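## Task

Get both orange caps into the round steel dish next to the tray. The dish may hold no other cap, and every other cap that began in the tray has to finish in the tray. Tray and dish are free to move and must each finish standing upright directly on the table, not resting on anything else. It counts as failed if anything is still in motion at the end, if the hand still squeezes a cap, the tray or the dish from opposite sides (even lightly), or if the robot still carries over 20% of the weight of any of them (friction against their sides included). Release everything and pull the hand away at the end.

## Robot and tools

Robot: one six-joint arm carrying a five-finger right hand. There is only one arm, so every row describes that arm alone. Objects on the table may occasionally be nudged by an outside push.

Frames. Scene frame: origin on the table top under the arm base, +z up, +y to the left when facing along +x. Positions are in metres, orientation as a quaternion wxyz. The hand point sits 0.05 m in front of the palm, where index pad and thumb tip meet in a pinch. Its own axes: +z along the straightened fingers, +y out of the palm, +x across the palm away from the thumb. Straight fingers extend 0.06-0.07 m past the point along +z. Across the palm the hand spans 0.08 m on the little-finger side, and on the thumb side 0.02 m (thumb turned in front of palm) up to 0.09 m. A wrist bracket on the little-finger side stands 0.03 m further out along +y and 0.11 m across the palm; it can collide. Rotating the hand, especially about x or y, shifts the point slightly.

The row (used by execute_actions and move): 14 numbers, each in [-1, 1], optionally plus 6 more. Order: dx, dy, dz, rx, ry, rz, thumb_turn, thumb_bend, index, middle, ring, little, force_limit, speed.
- dx..rz are an offset, not a pose: expressed in the hand point's own axes, relative to the hand point's measured pose at the start of the action (for the first action in a call, the pose in the latest result). 1.0 equals 0.6 m for dx, dy, dz and 180 degrees for rx, ry, rz; the three rotation numbers form one rotation vector. Every row in a table is measured from that same start pose, not from the row before.
- The six motor numbers are absolute targets: -1 open (thumb_turn beside the palm, fingers/thumb straight), +1 closed (thumb_turn in front of the palm facing the fingers; fingers curled in). A pinch is roughly index +0.22, thumb_bend +0.75, thumb_turn +0.57.
- force_limit: closing stops at a fingertip load scaling linearly from about 0 N (-1) to 10 N (+1), 15 N for the two thumb motors; it does not limit opening.
- speed: from near zero (-1) to full (+1); at full, a whole finger stroke takes 0.6 s. Use -0.9 or lower for a soft grip, since fast fingers overshoot the limit.
- Optional 6 extra numbers, 0 to 1: a stiffness multiplier per joint in the Joint positions order; it stays until changed.

execute_actions(actions): a list of actions. Each action is a table of up to 15 rows, one row per 1/30 s step; a shorter table repeats its last row to fill 15 steps. An empty list just returns state and images. Each step the commanded pose is clipped to within 100 mm and 16 degrees of the measured pose, so long moves need several actions; position wins over orientation if both cannot be met. The arm trails commands by about 0.17 s.

move(target, speed, stop_force, blocking): target is one row as above, offset from the pose in the last result that showed one; the hand travels a straight path toward it lasting 0.5-10 s (cut off at 10 s). Hand numbers are sent at the start. speed is in m/s, 0.002-0.5 (default 0.25); turning is capped at twice that in rad/s. The path ignores obstacles, and the hand can lag, stray, or overshoot the speed. stop_force, 13-80 N, ends the path when the wrist sensor feels that much extra push against the motion for two steps; the hand backs off two steps and holds. Use it only with very slow, non-rotating moves, omit it when backing off something you touch, and it is unavailable in the first 0.2 s. blocking=false returns after 0.5 s while the arm keeps going (not allowed with stop_force); then use wait or stop before any other motion. The result's move: line gives the ending (done, off_target, moving, held, fault, contact) and limits (paced = pose clipped; held = some steps blocked, after which the arm may jump fast), plus the distance to target.

wait(seconds): 0 to 10, holds the last command; returns early if a running move ends. stop(): brakes a running move. zoom_image(camera, region): camera is cam_high or cam_wrist, region [x0, y0, x1, y1] in pixels of that image, at most 504x504. show_instructions(): shows reference pages. finished_scene(scene): ends scene 1 or 2 for good; only call once the goal holds and the hand is clear.

Results: hand point position, quaternion and velocities in the scene frame (printed position can be slightly off at long reach); a Hand target line; step readings, with HELD marking restrained steps; Wrist force and Wrist torque in the hand point axes (noisy, fixed offset up to about 5.5 N, saturating near 100 N; pressing gives force pointing back into the arm). hand_measured, hand_stopped_by (moving, target, force, stalled, fault) and hand_load_n (positive = pushed open) list six values in motor order. A dropped object shows as loads falling near 0. A 'pose unreachable' line means the clearance check altered the command. Images come from cam_high (fixed, 672x504) and cam_wrist (672x504); calibration lines are given.

Grips: for a wrap grip on objects 0.035-0.08 m wide, turn the thumb in front of the palm before reaching. A motor starts only when its target changes by at least 0.01; repeating numbers keeps a grip. To loosen, send targets more open than hand_measured.

Avoid: the arm is stiff, so driving even slightly into a firm surface can trigger a fault stop (10 s halt, rest of call skipped); the same happens at a joint's torque limit (elbow 135, wrists 48.6 N m) or 150 N external force. Move slowly near contact. Long holds heat motors: warning at 70 °C, braking at 85 °C. Do not drop, slam or knock anything, and never push items off the table.

Each tool is called after "Request:" by a JSON object that holds its "api" and its "payload", one argument or row to a line.

Reference images:

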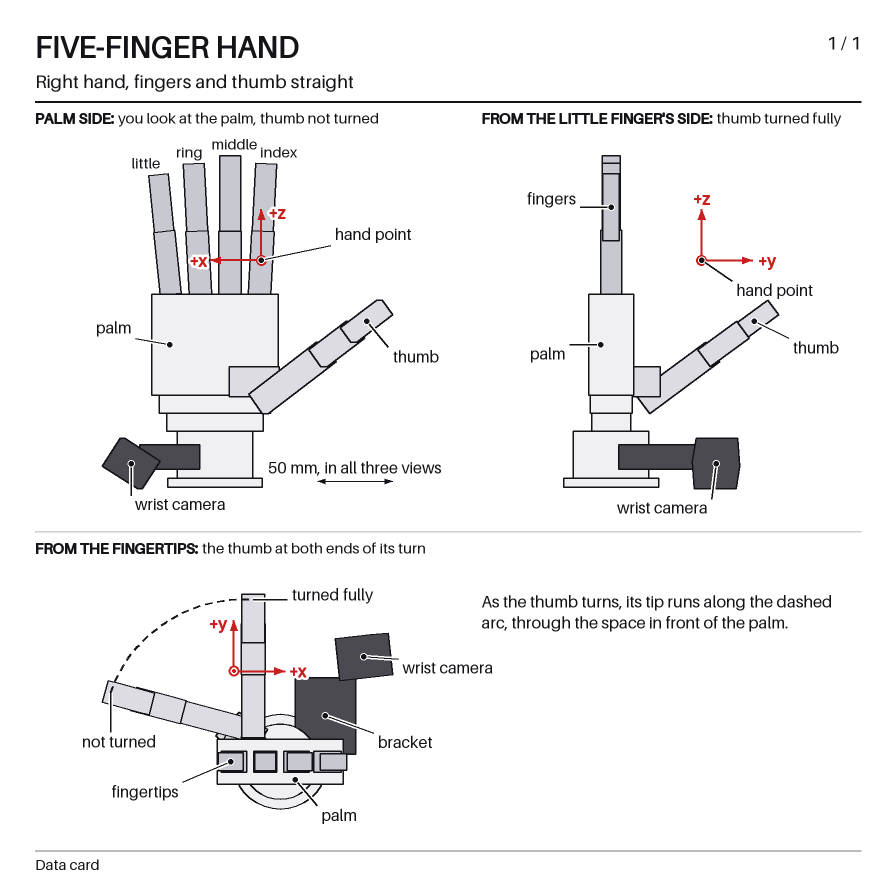

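## Session

Request:
{"api": "execute_actions", "payload": {
  "actions": []
}}

Scene clock: 0.00 s.
end_effector_position=(+0.9535, -0.2347, +0.1229) hand_measured=(-1.000, -1.000, -1.000, -1.000, -1.000, -1.000) hand_load_n=(+0.0, +0.0, +0.0, +0.0, +0.0, +0.0) hand_stopped_by=(target, target, target, target, target, target) hand_force_limit=0.00 hand_speed=-0.80 end_effector_quat_wxyz=(-0.118, +0.955, +0.267, +0.060) end_effector_velocity=(-0.001, -0.002, -0.000) end_effector_angular_velocity=(+0.001, +0.001, -0.004)
Joint positions: [-0.413 -0.573  0.831  1.375  1.309  0.585]
Joint velocities: [-0.002  0.     0.     0.    -0.     0.002]
Wrist force (N, on the end effector, along its own x y z axes, offset not removed): no reading
Wrist torque (N m, same axes, about the end effector's origin, offset not removed): no reading
Hand target: +0.953, -0.235, +0.123; -0.118, +0.955, +0.267, +0.060
Joint stiffness scale: [1. 1. 1. 1. 1. 1.]

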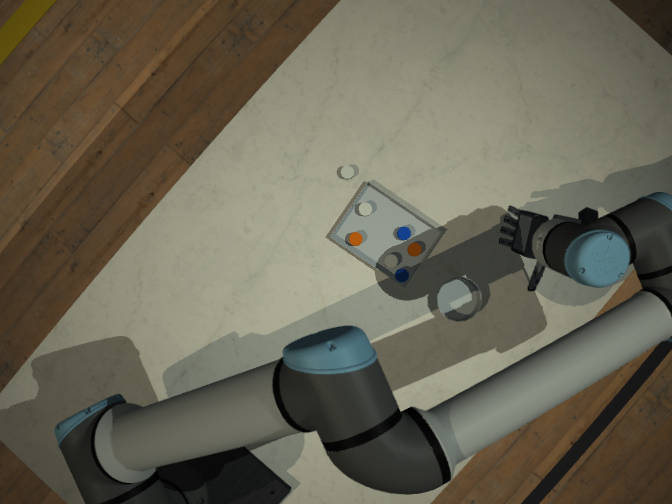

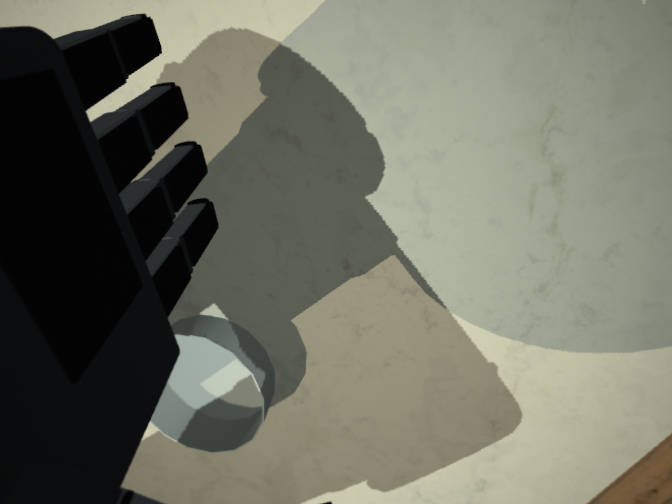

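Request:
{"api": "zoom_image", "payload": {
  "camera": "cam_high",
  "region": [300, 150, 500, 330]
}}

Region (300, 150, 500, 330) of cam_high's 672x504 image, scaled by 2.520, with more detail than that image has; it fills the top 454 rows of this view, and the rest is white.

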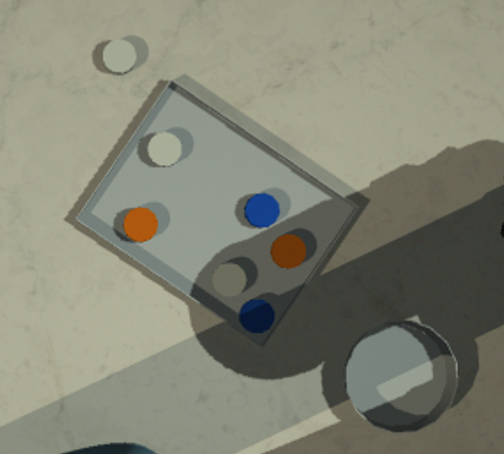

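Request:
{"api": "move", "payload": {
  "target": [-0.0773, -0.3517, -0.112, 0.1165, 0.3442, 0.5434, 0.57, 0.0, -0.4, 1.0, 1.0, 1.0, 0.0, 0.0],
  "speed": 0.2
}}

Scene clock: 82.97 s.
end_effector_position=(+0.8010, -0.1013, +0.2206) hand_measured=(+0.570, +0.000, -0.400, +1.000, +1.000, +1.000) hand_load_n=(+0.0, +0.0, +0.0, +0.0, +0.0, +0.0) hand_stopped_by=(target, target, target, target, target, target) hand_force_limit=0.00 hand_speed=0.00 end_effector_quat_wxyz=(-0.369, +0.640, -0.584, +0.337) end_effector_velocity=(+0.000, -0.003, -0.002) end_effector_angular_velocity=(+0.003, -0.001, -0.015)
Joint positions: [-0.51  -1.286  1.815  0.086  1.041  2.8  ]
Joint velocities: [-0.001 -0.     0.004 -0.009  0.009  0.012]
Wrist force (N, on the end effector, along its own x y z axes, offset not removed): [0.8 -2.5 -3.1]
Wrist torque (N m, same axes, about the end effector's origin, offset not removed): [0.18 0.26 0.23]
Hand target: +0.800, -0.099, +0.220; -0.369, +0.640, -0.585, +0.337
Off the commanded pose: 0.002 m, 0 deg.
Joint stiffness scale: [1. 1. 1. 1. 1. 1.]
move: done
camera_calibration (this result's frames):
cam_wrist: T_world_to_cam=[[-0.503266, 0.0584959, -0.862149, 0.597762], [-0.475726, 0.814148, 0.332937, 0.393916], [0.721393, 0.577703, -0.381905, -0.302842], [0, 0, 0, 1]] pos_world=[0.706698, -0.18072, 0.268555]

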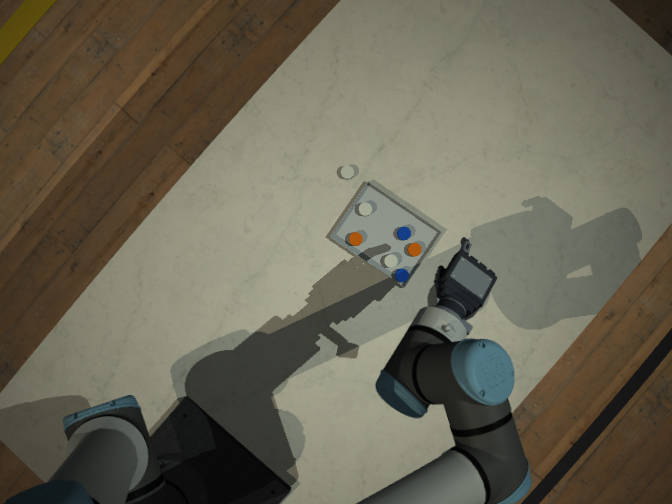

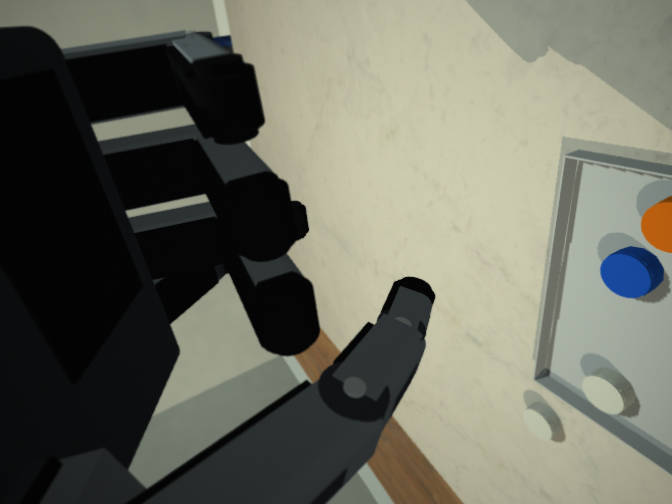

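Request:
{"api": "zoom_image", "payload": {
  "camera": "cam_high",
  "region": [320, 160, 540, 340]
}}

Region (320, 160, 540, 340) of cam_high's 672x504 image, scaled by 2.291, with more detail than that image has; it fills the top 412 rows of this view, and the rest is white.

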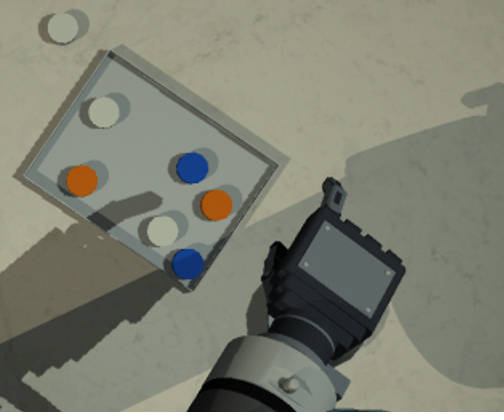

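Request:
{"api": "move", "payload": {
  "target": [-0.0805, 0.1948, 0.0958, 0, 0, 0, 0.57, 0.0, -0.4, 1.0, 1.0, 1.0, 0.0, 0.0],
  "speed": 0.15
}}

Scene clock: 103.30 s.
end_effector_position=(+0.7887, -0.0563, +0.0916) hand_measured=(+0.570, +0.000, -0.400, +1.000, +1.000, +1.000) hand_load_n=(+0.0, +0.0, +0.0, +0.0, +0.0, +0.0) hand_stopped_by=(target, target, target, target, target, target) hand_force_limit=0.00 hand_speed=0.00 end_effector_quat_wxyz=(-0.368, +0.640, -0.583, +0.338) end_effector_velocity=(+0.002, -0.003, +0.001) end_effector_angular_velocity=(-0.005, -0.008, -0.005)
Joint positions: [-0.452 -1.187  1.953 -0.17   1.089  2.838]
Joint velocities: [-0.002  0.    -0.    -0.01   0.003  0.001]
Wrist force (N, on the end effector, along its own x y z axes, offset not removed): [1.1 -0.2 -5.2]
Wrist torque (N m, same axes, about the end effector's origin, offset not removed): [0.80 0.32 0.24]
Hand target: +0.788, -0.054, +0.091; -0.369, +0.640, -0.584, +0.337
Off the commanded pose: 0.002 m, 0 deg.
Joint stiffness scale: [1. 1. 1. 1. 1. 1.]
move: done
camera_calibration (this result's frames):
cam_wrist: T_world_to_cam=[[-0.502669, 0.0579041, -0.862538, 0.477253], [-0.475643, 0.814627, 0.331883, 0.394351], [0.721864, 0.577087, -0.381946, -0.369615], [0, 0, 0, 1]] pos_world=[0.694283, -0.135584, 0.139598]

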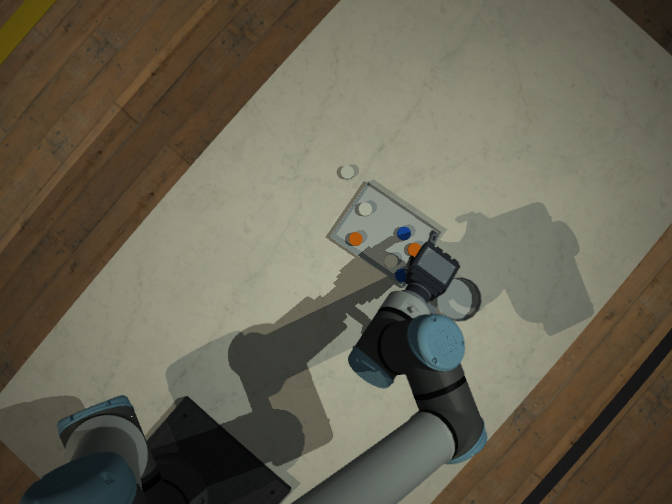

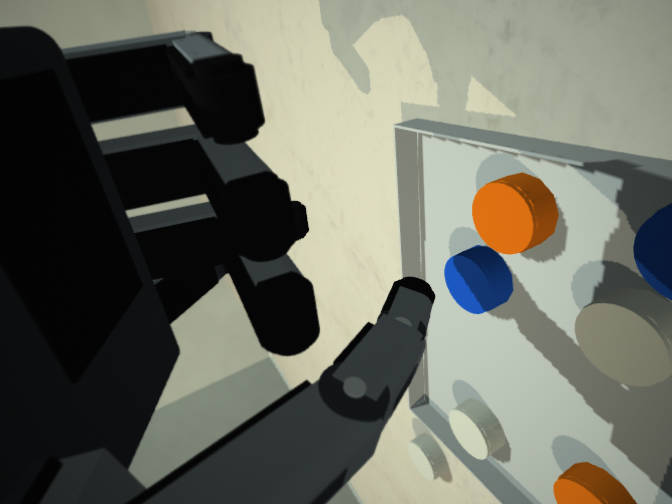

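Request:
{"api": "move", "payload": {
  "target": [-0.0078, 0.0636, 0.0285, 0.0556, 0, 0, 0.57, 0.0, -0.4, 1.0, 1.0, 1.0, 0.0, 0.0],
  "speed": 0.08
}}

Scene clock: 133.53 s.
end_effector_position=(+0.7860, -0.0518, +0.0519) hand_measured=(+0.570, +0.000, -0.400, +1.000, +1.000, +1.000) hand_load_n=(+0.0, +0.0, +0.0, +0.0, +0.0, +0.0) hand_stopped_by=(target, target, target, target, target, target) hand_force_limit=0.00 hand_speed=0.00 end_effector_quat_wxyz=(-0.423, +0.606, -0.550, +0.389) end_effector_velocity=(+0.001, -0.001, +0.001) end_effector_angular_velocity=(-0.000, -0.008, +0.000)
Joint positions: [-0.475 -1.16   2.086 -0.519  1.023  2.918]
Joint velocities: [-0.001 -0.     0.002 -0.011 -0.003  0.004]
Wrist force (N, on the end effector, along its own x y z axes, offset not removed): [2.3 -0.4 1.2]
Wrist torque (N m, same axes, about the end effector's origin, offset not removed): [0.39 -0.11 0.30]
Hand target: +0.784, -0.052, +0.050; -0.423, +0.606, -0.552, +0.388
Off the commanded pose: 0.003 m, 0 deg.
Joint stiffness scale: [1. 1. 1. 1. 1. 1.]
move: done
camera_calibration (this result's frames):
cam_wrist: T_world_to_cam=[[-0.34427, 0.06804, -0.936402, 0.321254], [-0.529194, 0.80978, 0.253399, 0.448537], [0.77552, 0.582776, -0.242777, -0.434529], [0, 0, 0, 1]] pos_world=[0.684948, -0.131841, 0.0816707]

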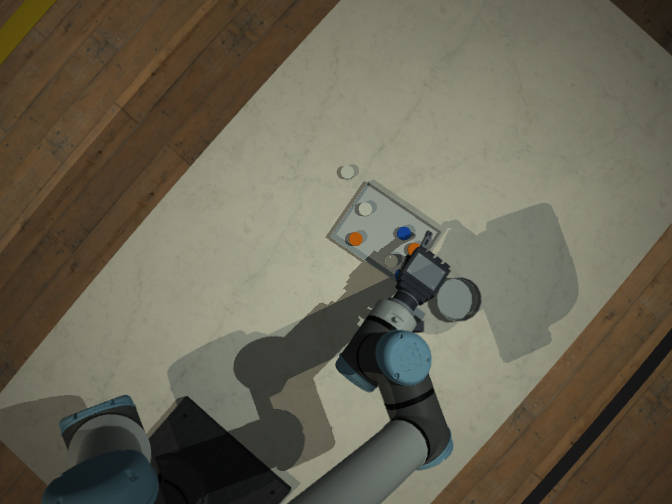

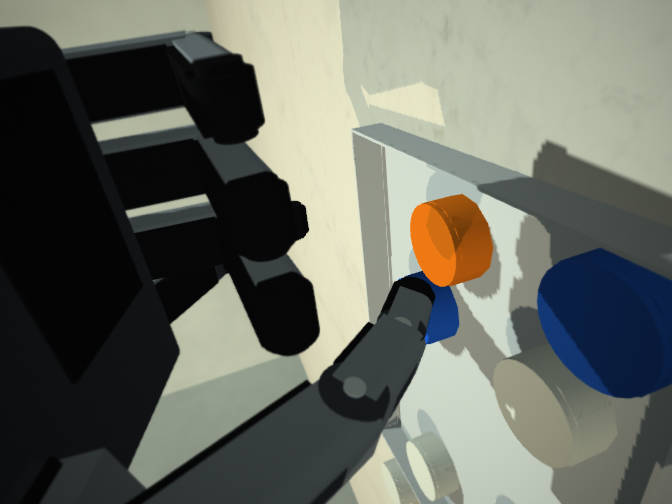

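Request:
{"api": "move", "payload": {
  "target": [-0.0003, 0.0481, 0.0140, 0, 0, 0, 0.57, 0.0, -0.4, 1.0, 1.0, 1.0, 0.0, 0.0],
  "speed": 0.02,
  "stop_force": 13
}}

Scene clock: 141.40 s.
end_effector_position=(+0.7859, -0.0518, +0.0240) hand_measured=(+0.570, +0.000, -0.400, +1.000, +1.000, +1.000) hand_load_n=(+0.0, +0.0, +0.0, +0.0, +0.0, +0.0) hand_stopped_by=(target, target, target, target, target, target) hand_force_limit=0.00 hand_speed=0.00 end_effector_quat_wxyz=(-0.423, +0.606, -0.550, +0.390) end_effector_velocity=(+0.001, -0.001, +0.001) end_effector_angular_velocity=(-0.003, -0.006, -0.000)
Joint positions: [-0.475 -1.117  2.096 -0.574  1.023  2.918]
Joint velocities: [-0.    -0.     0.    -0.006 -0.    -0.   ]
Wrist force (N, on the end effector, along its own x y z axes, offset not removed): [-1.2 0.0 -2.8]
Wrist torque (N m, same axes, about the end effector's origin, offset not removed): [0.39 0.50 -0.02]
Hand target: +0.784, -0.052, +0.022; -0.423, +0.606, -0.550, +0.389
Off the commanded pose: 0.003 m, 0 deg.
Joint stiffness scale: [1. 1. 1. 1. 1. 1.]
move: done
camera_calibration (this result's frames):
cam_wrist: T_world_to_cam=[[-0.342246, 0.0674593, -0.937185, 0.293488], [-0.529946, 0.809781, 0.251817, 0.456231], [0.775902, 0.582842, -0.241395, -0.441606], [0, 0, 0, 1]] pos_world=[0.684866, -0.131859, 0.0535648]

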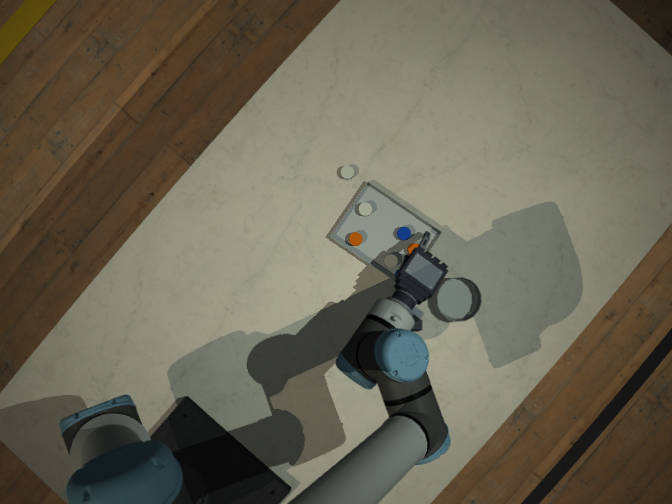

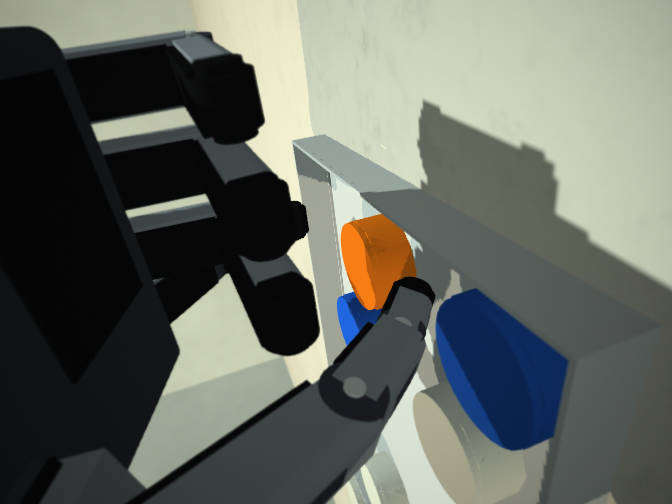

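Request:
{"api": "move", "payload": {
  "target": [0, 0.0065, 0.002, 0, 0, 0, 0.57, 0.0, -0.4, 1.0, 1.0, 1.0, 0.0, 0.0],
  "speed": 0.01,
  "stop_force": 13
}}

Request:
{"api": "execute_actions", "payload": {
  "actions": [
    [[0,0,0,0,0,0,0.57,0.0,0.3,1,1,1,-0.4,-0.6]],
    [[0,0,0,0,0,0,0.57,0.0,0.3,1,1,1,-0.4,-0.6]]
  ]
}}

Scene clock: 164.13 s.
end_effector_position=(+0.7868, -0.0523, +0.0225) hand_measured=(+0.570, +0.000, -0.400, +1.000, +1.000, +1.000) hand_load_n=(+0.5, -1.0, +0.0, +0.0, +0.0, +0.0) hand_stopped_by=(target, target, target, target, target, target) hand_force_limit=0.00 hand_speed=0.00 end_effector_quat_wxyz=(-0.423, +0.606, -0.549, +0.391) end_effector_velocity=(+0.002, -0.001, +0.001) end_effector_angular_velocity=(-0.004, -0.007, +0.002)
Joint positions: [-0.475 -1.114  2.096 -0.58   1.023  2.918]
Joint velocities: [-0.    -0.    -0.    -0.007 -0.002 -0.001]
Wrist force (N, on the end effector, along its own x y z axes, offset not removed): [-2.4 0.0 -3.3]
Wrist torque (N m, same axes, about the end effector's origin, offset not removed): [0.76 0.62 0.10]
Hand target: +0.786, -0.052, +0.020; -0.423, +0.606, -0.550, +0.390
Off the commanded pose: 0.003 m, 0 deg.
Joint stiffness scale: [1. 1. 1. 1. 1. 1.]
move: done
camera_calibration (this result's frames):
cam_wrist: T_world_to_cam=[[-0.339913, 0.066197, -0.938124, 0.290518], [-0.530599, 0.810097, 0.249416, 0.458012], [0.776482, 0.582547, -0.240238, -0.442855], [0, 0, 0, 1]] pos_world=[0.685641, -0.132281, 0.0519155]

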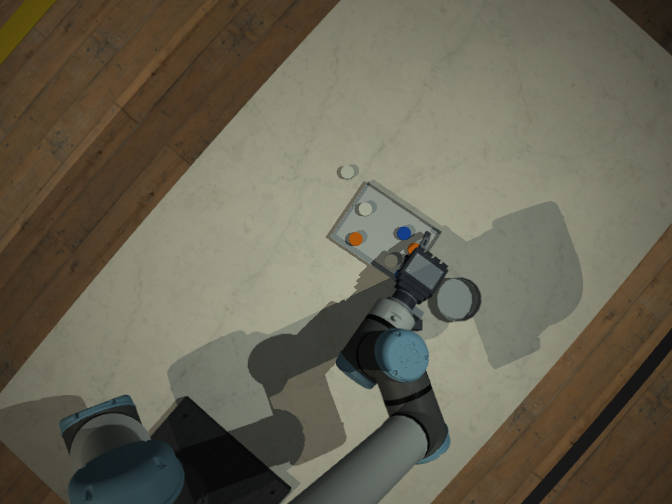

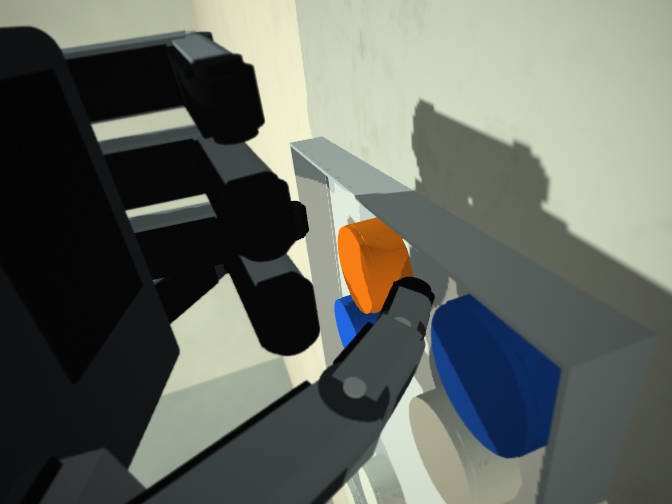

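Scene clock: 165.13 s.
end_effector_position=(+0.7870, -0.0524, +0.0229) hand_measured=(+0.570, -0.002, -0.004, +1.000, +1.000, +1.000) hand_load_n=(+0.5, +2.5, +5.0, +0.0, +0.0, +0.0) hand_stopped_by=(target, target, force, target, target, target) hand_force_limit=-0.40 hand_speed=-0.60 end_effector_quat_wxyz=(-0.423, +0.606, -0.548, +0.391) end_effector_velocity=(+0.000, -0.000, +0.000) end_effector_angular_velocity=(-0.001, -0.001, -0.001)
Joint positions: [-0.475 -1.115  2.096 -0.581  1.023  2.918]
Joint velocities: [-0.    -0.     0.    -0.001  0.001 -0.   ]
Wrist force (N, on the end effector, along its own x y z axes, offset not removed): [1.4 -2.3 -3.8]
Wrist torque (N m, same axes, about the end effector's origin, offset not removed): [0.58 -0.16 0.26]
Hand target: +0.787, -0.052, +0.023; -0.423, +0.606, -0.549, +0.391
Off the commanded pose: 0.000 m, 0 deg.
Joint stiffness scale: [1. 1. 1. 1. 1. 1.]
Step readings (end_effector_position; steps 1 to 15: 1st action; 16 to 30: 2nd action):
0: (+0.7868, -0.0523, +0.0225)
1: (+0.7868, -0.0523, +0.0225)
2: (+0.7869, -0.0523, +0.0225)
4: (+0.7869, -0.0523, +0.0225)
8: (+0.7869, -0.0523, +0.0225)
15: (+0.7869, -0.0523, +0.0225)
16: (+0.7869, -0.0523, +0.0225)
17: (+0.7869, -0.0523, +0.0225)
19: (+0.7869, -0.0523, +0.0225)
23: (+0.7870, -0.0524, +0.0229)
30: end_effector_position above
camera_calibration (this result's frames):
cam_wrist: T_world_to_cam=[[-0.339118, 0.0657663, -0.938442, 0.290354], [-0.530813, 0.810208, 0.248596, 0.458279], [0.776683, 0.582441, -0.239847, -0.443013], [0, 0, 0, 1]] pos_world=[0.685805, -0.132368, 0.0522991]

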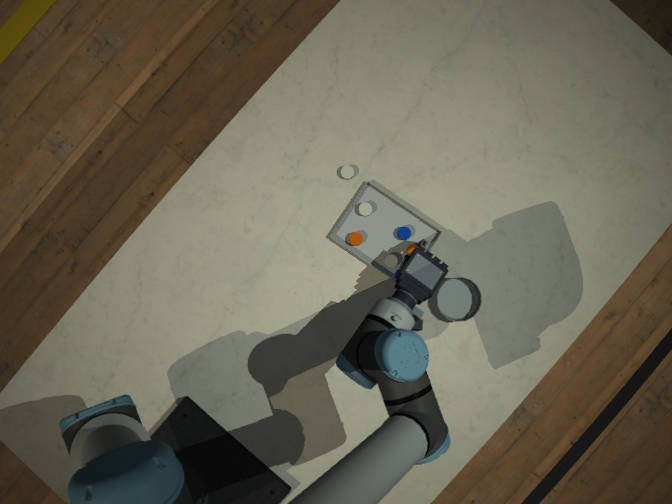

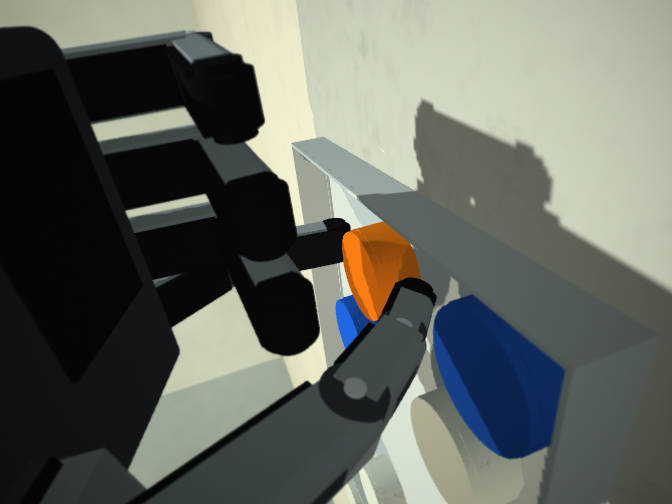

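Request:
{"api": "execute_actions", "payload": {
  "actions": [
    [[0,0,0,0,0,0,0.57,0.3,0.3,1,1,1,-0.3,-0.85]],
    [[0,0,0,0,0,0,0.57,0.3,0.3,1,1,1,-0.3,-0.85]]
  ]
}}

Scene clock: 170.67 s.
end_effector_position=(+0.7870, -0.0524, +0.0229) hand_measured=(+0.570, +0.022, -0.004, +1.000, +1.000, +1.000) hand_load_n=(+0.5, +5.5, +6.0, +0.0, +0.0, +0.0) hand_stopped_by=(target, force, force, target, target, target) hand_force_limit=-0.30 hand_speed=-0.85 end_effector_quat_wxyz=(-0.423, +0.606, -0.548, +0.391) end_effector_velocity=(-0.000, +0.001, +0.000) end_effector_angular_velocity=(+0.001, -0.000, +0.003)
Joint positions: [-0.475 -1.115  2.096 -0.581  1.023  2.918]
Joint velocities: [ 0.001 -0.     0.     0.    -0.002 -0.   ]
Wrist force (N, on the end effector, along its own x y z axes, offset not removed): [-1.2 -1.5 -4.7]
Wrist torque (N m, same axes, about the end effector's origin, offset not removed): [0.52 0.46 0.19]
Hand target: +0.787, -0.052, +0.023; -0.423, +0.606, -0.548, +0.391
Off the commanded pose: 0.000 m, 0 deg.
Joint stiffness scale: [1. 1. 1. 1. 1. 1.]
Step readings (end_effector_position; steps 1 to 15: 1st action; 16 to 30: 2nd action):
0: (+0.7870, -0.0524, +0.0229)
1: (+0.7870, -0.0524, +0.0229)
2: (+0.7870, -0.0524, +0.0229)
4: (+0.7870, -0.0524, +0.0229)
8: (+0.7870, -0.0524, +0.0229)
15: (+0.7870, -0.0524, +0.0229)
16: (+0.7870, -0.0524, +0.0229)
17: (+0.7870, -0.0524, +0.0229)
19: (+0.7870, -0.0524, +0.0229)
23: (+0.7870, -0.0524, +0.0229)
30: end_effector_position above
camera_calibration (this result's frames):
cam_wrist: T_world_to_cam=[[-0.339118, 0.0657662, -0.938442, 0.290354], [-0.530813, 0.810208, 0.248596, 0.458279], [0.776683, 0.582441, -0.239847, -0.443013], [0, 0, 0, 1]] pos_world=[0.685805, -0.132368, 0.0522991]

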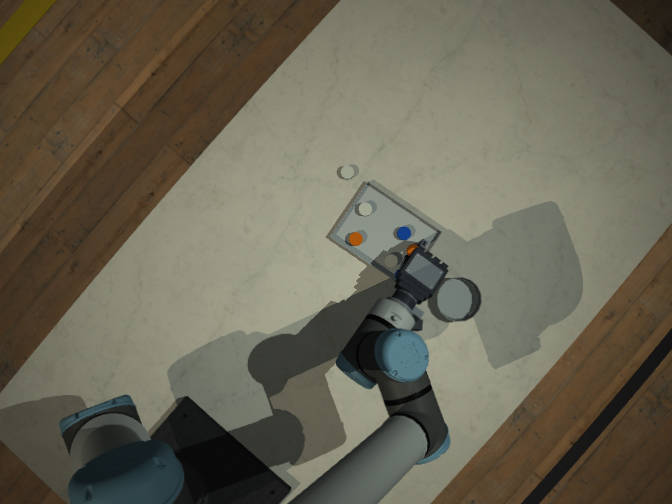

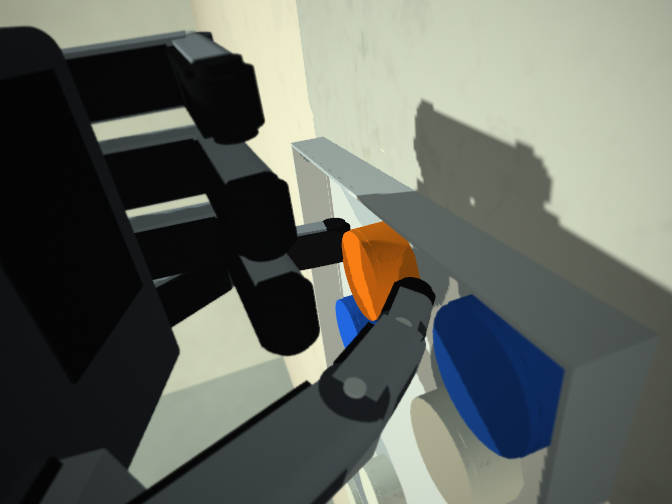

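Now lift by 4 cm to test the grip.

Request:
{"api": "move", "payload": {
  "target": [0, -0.0626, -0.0228, 0, 0, 0, 0.57, 0.3, 0.3, 1.0, 1.0, 1.0, -0.3, -0.85],
  "speed": 0.04
}}

Scene clock: 174.10 s.
end_effector_position=(+0.7852, -0.0512, +0.0611) hand_measured=(+0.570, +0.022, -0.004, +1.000, +1.000, +1.000) hand_load_n=(-0.5, +5.5, +6.0, +0.0, +0.0, +0.0) hand_stopped_by=(target, force, force, target, target, target) hand_force_limit=-0.30 hand_speed=-0.85 end_effector_quat_wxyz=(-0.423, +0.606, -0.549, +0.390) end_effector_velocity=(-0.002, +0.001, -0.001) end_effector_angular_velocity=(+0.004, +0.007, -0.001)
Joint positions: [-0.475 -1.175  2.087 -0.509  1.023  2.918]
Joint velocities: [ 0.     0.    -0.     0.008  0.001  0.   ]
Wrist force (N, on the end effector, along its own x y z axes, offset not removed): [0.2 -1.1 -2.6]
Wrist torque (N m, same axes, about the end effector's origin, offset not removed): [0.46 0.43 0.21]
Hand target: +0.787, -0.052, +0.063; -0.423, +0.606, -0.548, +0.391
Off the commanded pose: 0.002 m, 0 deg.
Joint stiffness scale: [1. 1. 1. 1. 1. 1.]
move: done
camera_calibration (this result's frames):
cam_wrist: T_world_to_cam=[[-0.340717, 0.0666325, -0.937802, 0.326742], [-0.530381, 0.809983, 0.250246, 0.446471], [0.776278, 0.582655, -0.240635, -0.432779], [0, 0, 0, 1]] pos_world=[0.684083, -0.131245, 0.0905498]

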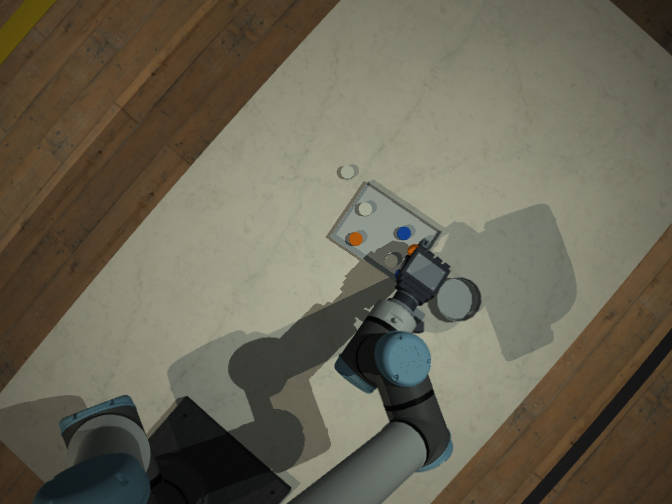

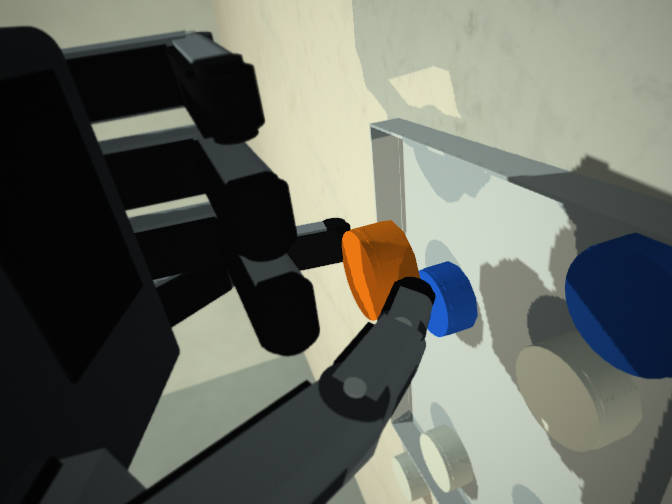

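Request:
{"api": "move", "payload": {
  "target": [0.2482, 0.0017, -0.0485, 0, 0, 0, 0.57, 0.3, 0.3, 1.0, 1.0, 1.0, -0.3, -0.85],
  "speed": 0.1
}}

Scene clock: 185.37 s.
end_effector_position=(+0.7703, -0.2002, +0.0707) hand_measured=(+0.570, +0.022, -0.004, +1.000, +1.000, +1.000) hand_load_n=(-0.5, +5.5, +6.0, +0.0, +0.0, +0.0) hand_stopped_by=(target, force, force, target, target, target) hand_force_limit=-0.30 hand_speed=-0.85 end_effector_quat_wxyz=(-0.423, +0.605, -0.550, +0.390) end_effector_velocity=(-0.001, +0.005, +0.001) end_effector_angular_velocity=(+0.003, +0.003, +0.018)
Joint positions: [-0.71  -1.135  2.005 -0.391  0.811  2.794]
Joint velocities: [ 0.001 -0.    -0.002  0.015 -0.016 -0.011]
Wrist force (N, on the end effector, along its own x y z axes, offset not removed): [-1.7 0.2 1.4]
Wrist torque (N m, same axes, about the end effector's origin, offset not removed): [0.31 0.36 -0.11]
Hand target: +0.771, -0.202, +0.071; -0.423, +0.606, -0.549, +0.390
Off the commanded pose: 0.002 m, 0 deg.
Joint stiffness scale: [1. 1. 1. 1. 1. 1.]
move: done
camera_calibration (this result's frames):
cam_wrist: T_world_to_cam=[[-0.340929, 0.0686926, -0.937576, 0.34113], [-0.52846, 0.810829, 0.251569, 0.555436], [0.777494, 0.581239, -0.240133, -0.333297], [0, 0, 0, 1]] pos_world=[0.668964, -0.280071, 0.100069]

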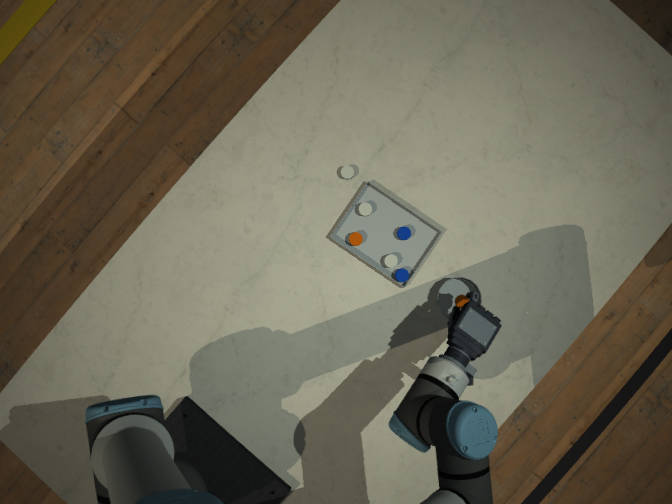

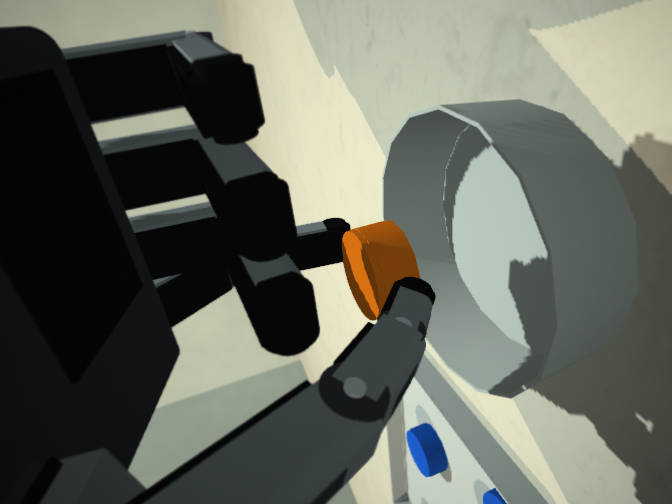

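Request:
{"api": "move", "payload": {
  "target": [0.01, 0.0583, 0.0203, 0, 0, 0, 0.57, 0.3, 0.3, 1.0, 1.0, 1.0, -0.3, -0.85],
  "speed": 0.04,
  "stop_force": 13
}}

Scene clock: 197.43 s.
end_effector_position=(+0.7721, -0.2062, +0.0353) hand_measured=(+0.570, +0.022, -0.004, +1.000, +1.000, +1.000) hand_load_n=(+0.0, +5.5, +6.0, +0.0, +0.0, +0.0) hand_stopped_by=(target, force, force, target, target, target) hand_force_limit=-0.30 hand_speed=-0.85 end_effector_quat_wxyz=(-0.423, +0.605, -0.550, +0.390) end_effector_velocity=(+0.001, -0.002, +0.000) end_effector_angular_velocity=(-0.004, -0.006, +0.000)
Joint positions: [-0.716 -1.08   2.008 -0.447  0.806  2.791]
Joint velocities: [-0.001  0.     0.    -0.008 -0.002  0.   ]
Wrist force (N, on the end effector, along its own x y z axes, offset not removed): [-0.9 -0.2 -2.5]
Wrist torque (N m, same axes, about the end effector's origin, offset not removed): [0.57 0.60 -0.23]
Hand target: +0.770, -0.206, +0.034; -0.423, +0.605, -0.550, +0.390
Off the commanded pose: 0.002 m, 0 deg.
Joint stiffness scale: [1. 1. 1. 1. 1. 1.]
move: done
camera_calibration (this result's frames):
cam_wrist: T_world_to_cam=[[-0.340094, 0.0681968, -0.937915, 0.308229], [-0.529116, 0.810638, 0.250803, 0.570637], [0.777414, 0.581563, -0.239609, -0.339623], [0, 0, 0, 1]] pos_world=[0.670788, -0.286089, 0.0645984]

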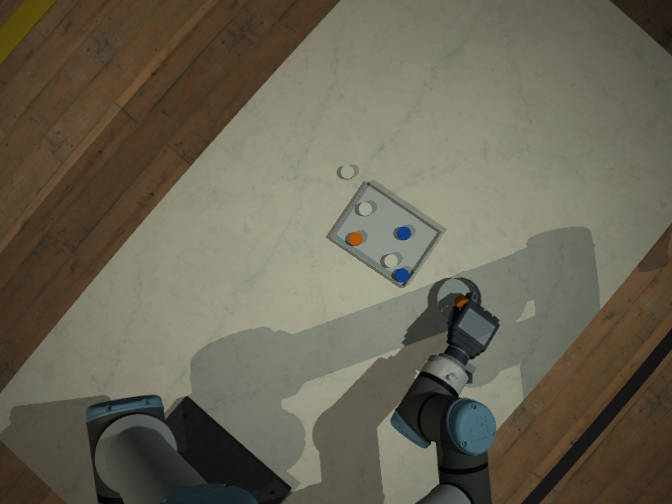

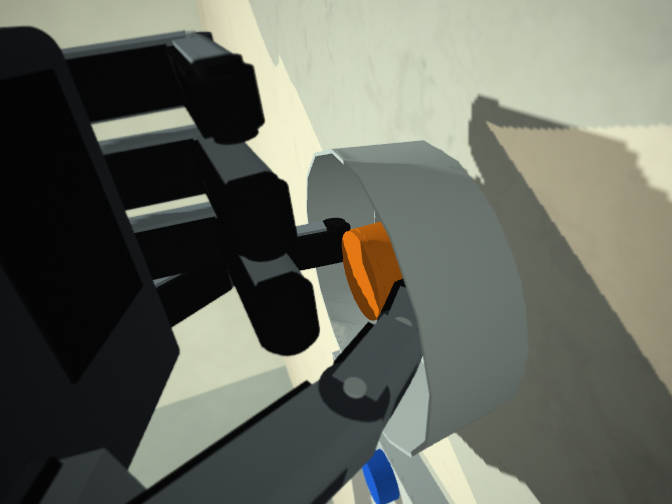

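Request:
{"api": "execute_actions", "payload": {
  "actions": [
    [[0,0,0,0,0,0,0.57,-0.05,-0.3,1,1,1,-0.3,-0.6]],
    [[0,0,0,0,0,0,0.57,-0.05,-0.3,1,1,1,-0.3,-0.6]]
  ]
}}

Request:
{"api": "move", "payload": {
  "target": [0, -0.110, -0.040, 0, 0, 0, 0.57, -0.05, -0.3, 1.0, 1.0, 1.0, -0.3, -0.6],
  "speed": 0.1
}}

Scene clock: 202.93 s.
end_effector_position=(+0.7722, -0.2063, +0.0353) hand_measured=(+0.570, -0.050, -0.300, +1.000, +1.000, +1.000) hand_load_n=(+0.0, +0.0, +0.0, +0.0, +0.0, +0.0) hand_stopped_by=(target, target, target, target, target, target) hand_force_limit=-0.30 hand_speed=-0.60 end_effector_quat_wxyz=(-0.423, +0.605, -0.549, +0.391) end_effector_velocity=(-0.000, -0.000, -0.000) end_effector_angular_velocity=(-0.001, +0.000, +0.000)
Joint positions: [-0.716 -1.08   2.008 -0.448  0.806  2.791]
Joint velocities: [-0.     0.     0.    -0.    -0.    -0.001]
Wrist force (N, on the end effector, along its own x y z axes, offset not removed): [0.1 1.6 -2.2]
Wrist torque (N m, same axes, about the end effector's origin, offset not removed): [0.77 0.22 0.03]
Hand target: +0.772, -0.206, +0.035; -0.423, +0.605, -0.549, +0.391
Off the commanded pose: 0.000 m, 0 deg.
Joint stiffness scale: [1. 1. 1. 1. 1. 1.]
Step readings (end_effector_position; steps 1 to 15: 1st action; 16 to 30: 2nd action):
0: (+0.7723, -0.2064, +0.0353)
1: (+0.7723, -0.2064, +0.0353)
2: (+0.7723, -0.2064, +0.0353)
4: (+0.7723, -0.2064, +0.0353)
8: (+0.7723, -0.2064, +0.0353)
15: (+0.7722, -0.2063, +0.0353)
16: (+0.7722, -0.2063, +0.0353)
17: (+0.7722, -0.2063, +0.0353)
19: (+0.7722, -0.2063, +0.0353)
23: (+0.7722, -0.2063, +0.0353)
30: end_effector_position above
camera_calibration (this result's frames):
cam_wrist: T_world_to_cam=[[-0.339491, 0.0676662, -0.938172, 0.307794], [-0.529337, 0.810735, 0.250023, 0.57102], [0.777527, 0.581489, -0.239419, -0.339766], [0, 0, 0, 1]] pos_world=[0.670932, -0.286203, 0.0646495]

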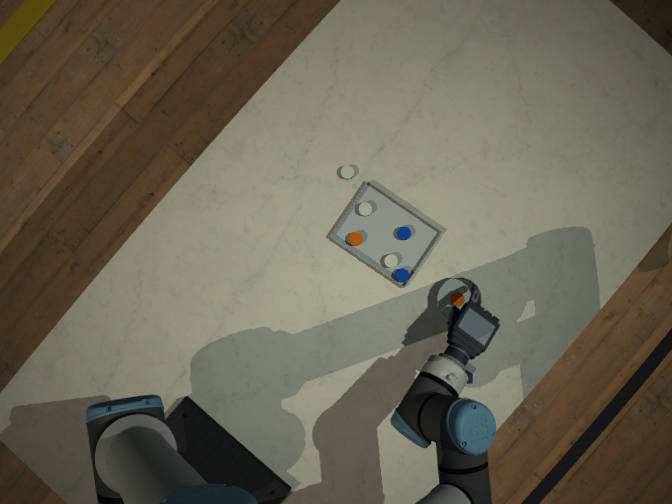

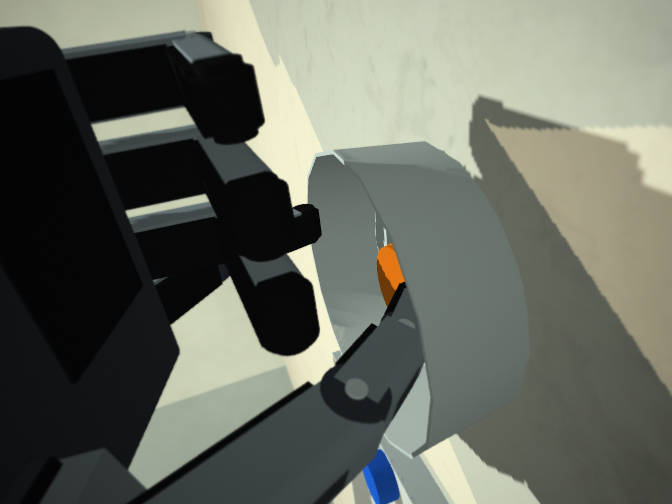

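Scene clock: 204.13 s.
end_effector_position=(+0.7711, -0.2049, +0.1045) hand_measured=(+0.570, -0.050, -0.300, +1.000, +1.000, +1.000) hand_load_n=(+0.0, +0.0, +0.0, +0.0, +0.0, +0.0) hand_stopped_by=(target, target, target, target, target, target) hand_force_limit=-0.30 hand_speed=-0.60 end_effector_quat_wxyz=(-0.423, +0.605, -0.549, +0.391) end_effector_velocity=(-0.003, +0.002, -0.001) end_effector_angular_velocity=(+0.012, +0.012, -0.002)
Joint positions: [-0.716 -1.176  1.986 -0.329  0.806  2.791]
Joint velocities: [-0.     0.    -0.     0.016  0.002  0.002]
Wrist force (N, on the end effector, along its own x y z axes, offset not removed): [3.1 -4.6 -4.2]
Wrist torque (N m, same axes, about the end effector's origin, offset not removed): [0.01 -0.03 0.04]
Hand target: +0.772, -0.206, +0.106; -0.423, +0.605, -0.549, +0.391
Off the commanded pose: 0.002 m, 0 deg.
Joint stiffness scale: [1. 1. 1. 1. 1. 1.]
move: done
camera_calibration (this result's frames):
cam_wrist: T_world_to_cam=[[-0.339459, 0.0676374, -0.938186, 0.372138], [-0.529345, 0.810743, 0.24998, 0.551972], [0.777535, 0.581482, -0.23941, -0.323178], [0, 0, 0, 1]] pos_world=[0.669792, -0.284755, 0.13378]

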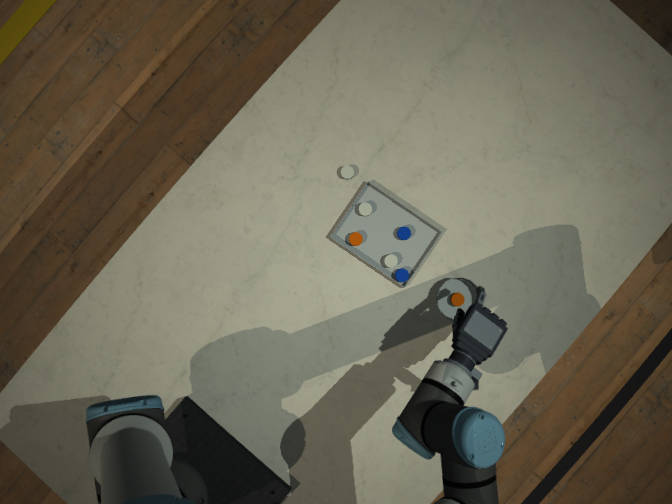

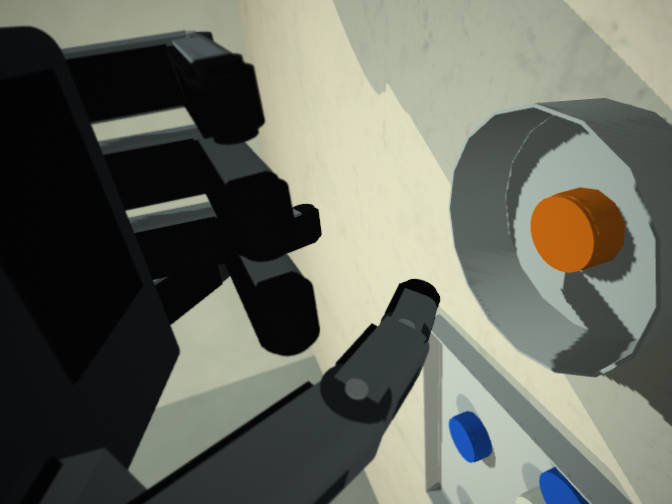

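Request:
{"api": "move", "payload": {
  "target": [-0.4441, 0.0382, -0.0344, 0, -0.4829, -0.1758, 0.57, 0.0, -0.4, 1.0, 1.0, 1.0, -0.3, -0.6],
  "speed": 0.2
}}

Scene clock: 217.13 s.
end_effector_position=(+0.7200, +0.0582, +0.0886) hand_measured=(+0.570, +0.000, -0.400, +1.000, +1.000, +1.000) hand_load_n=(+0.0, +0.0, +0.0, +0.0, +0.0, +0.0) hand_stopped_by=(target, target, target, target, target, target) hand_force_limit=-0.30 hand_speed=-0.60 end_effector_quat_wxyz=(-0.570, +0.819, +0.054, -0.034) end_effector_velocity=(+0.001, -0.004, +0.003) end_effector_angular_velocity=(-0.001, -0.006, +0.019)
Joint positions: [-0.411 -0.663  1.547  1.65   0.648  0.497]
Joint velocities: [-0.001  0.    -0.008  0.018  0.015 -0.021]
Wrist force (N, on the end effector, along its own x y z axes, offset not removed): [1.1 1.1 -4.2]
Wrist torque (N m, same axes, about the end effector's origin, offset not removed): [0.81 0.23 0.12]
Hand target: +0.721, +0.058, +0.088; -0.570, +0.819, +0.056, -0.035
Off the commanded pose: 0.001 m, 0 deg.
Joint stiffness scale: [1. 1. 1. 1. 1. 1.]
move: done
camera_calibration (this result's frames):
cam_wrist: T_world_to_cam=[[-0.0557361, -0.353519, -0.933765, 0.141976], [-0.790725, -0.555396, 0.257468, 0.582618], [-0.609629, 0.752701, -0.248581, 0.549387], [0, 0, 0, 1]] pos_world=[0.803526, -0.0397493, 0.119134]

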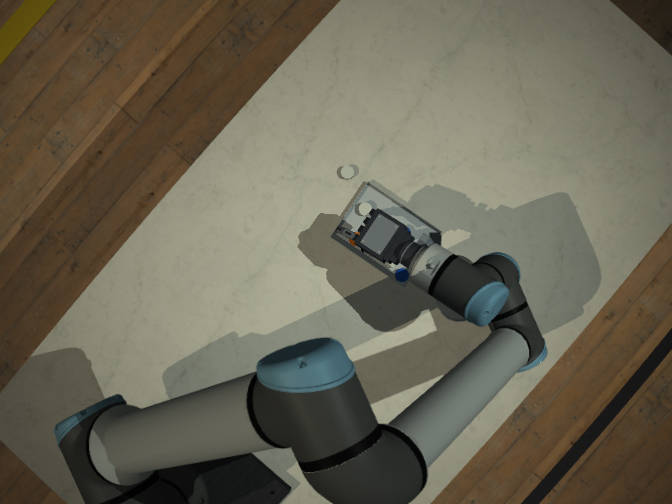

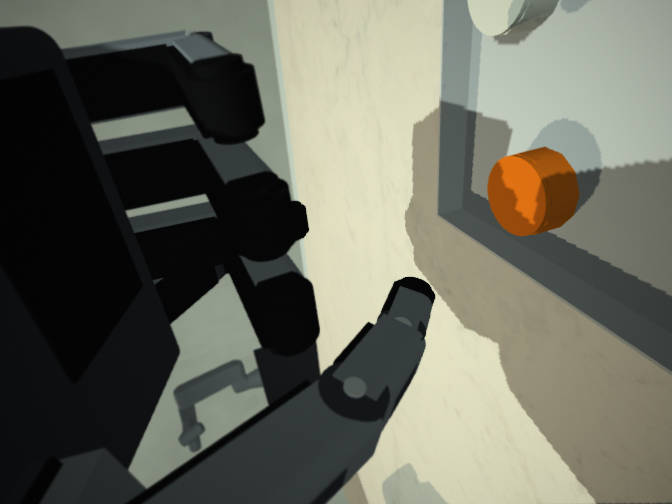

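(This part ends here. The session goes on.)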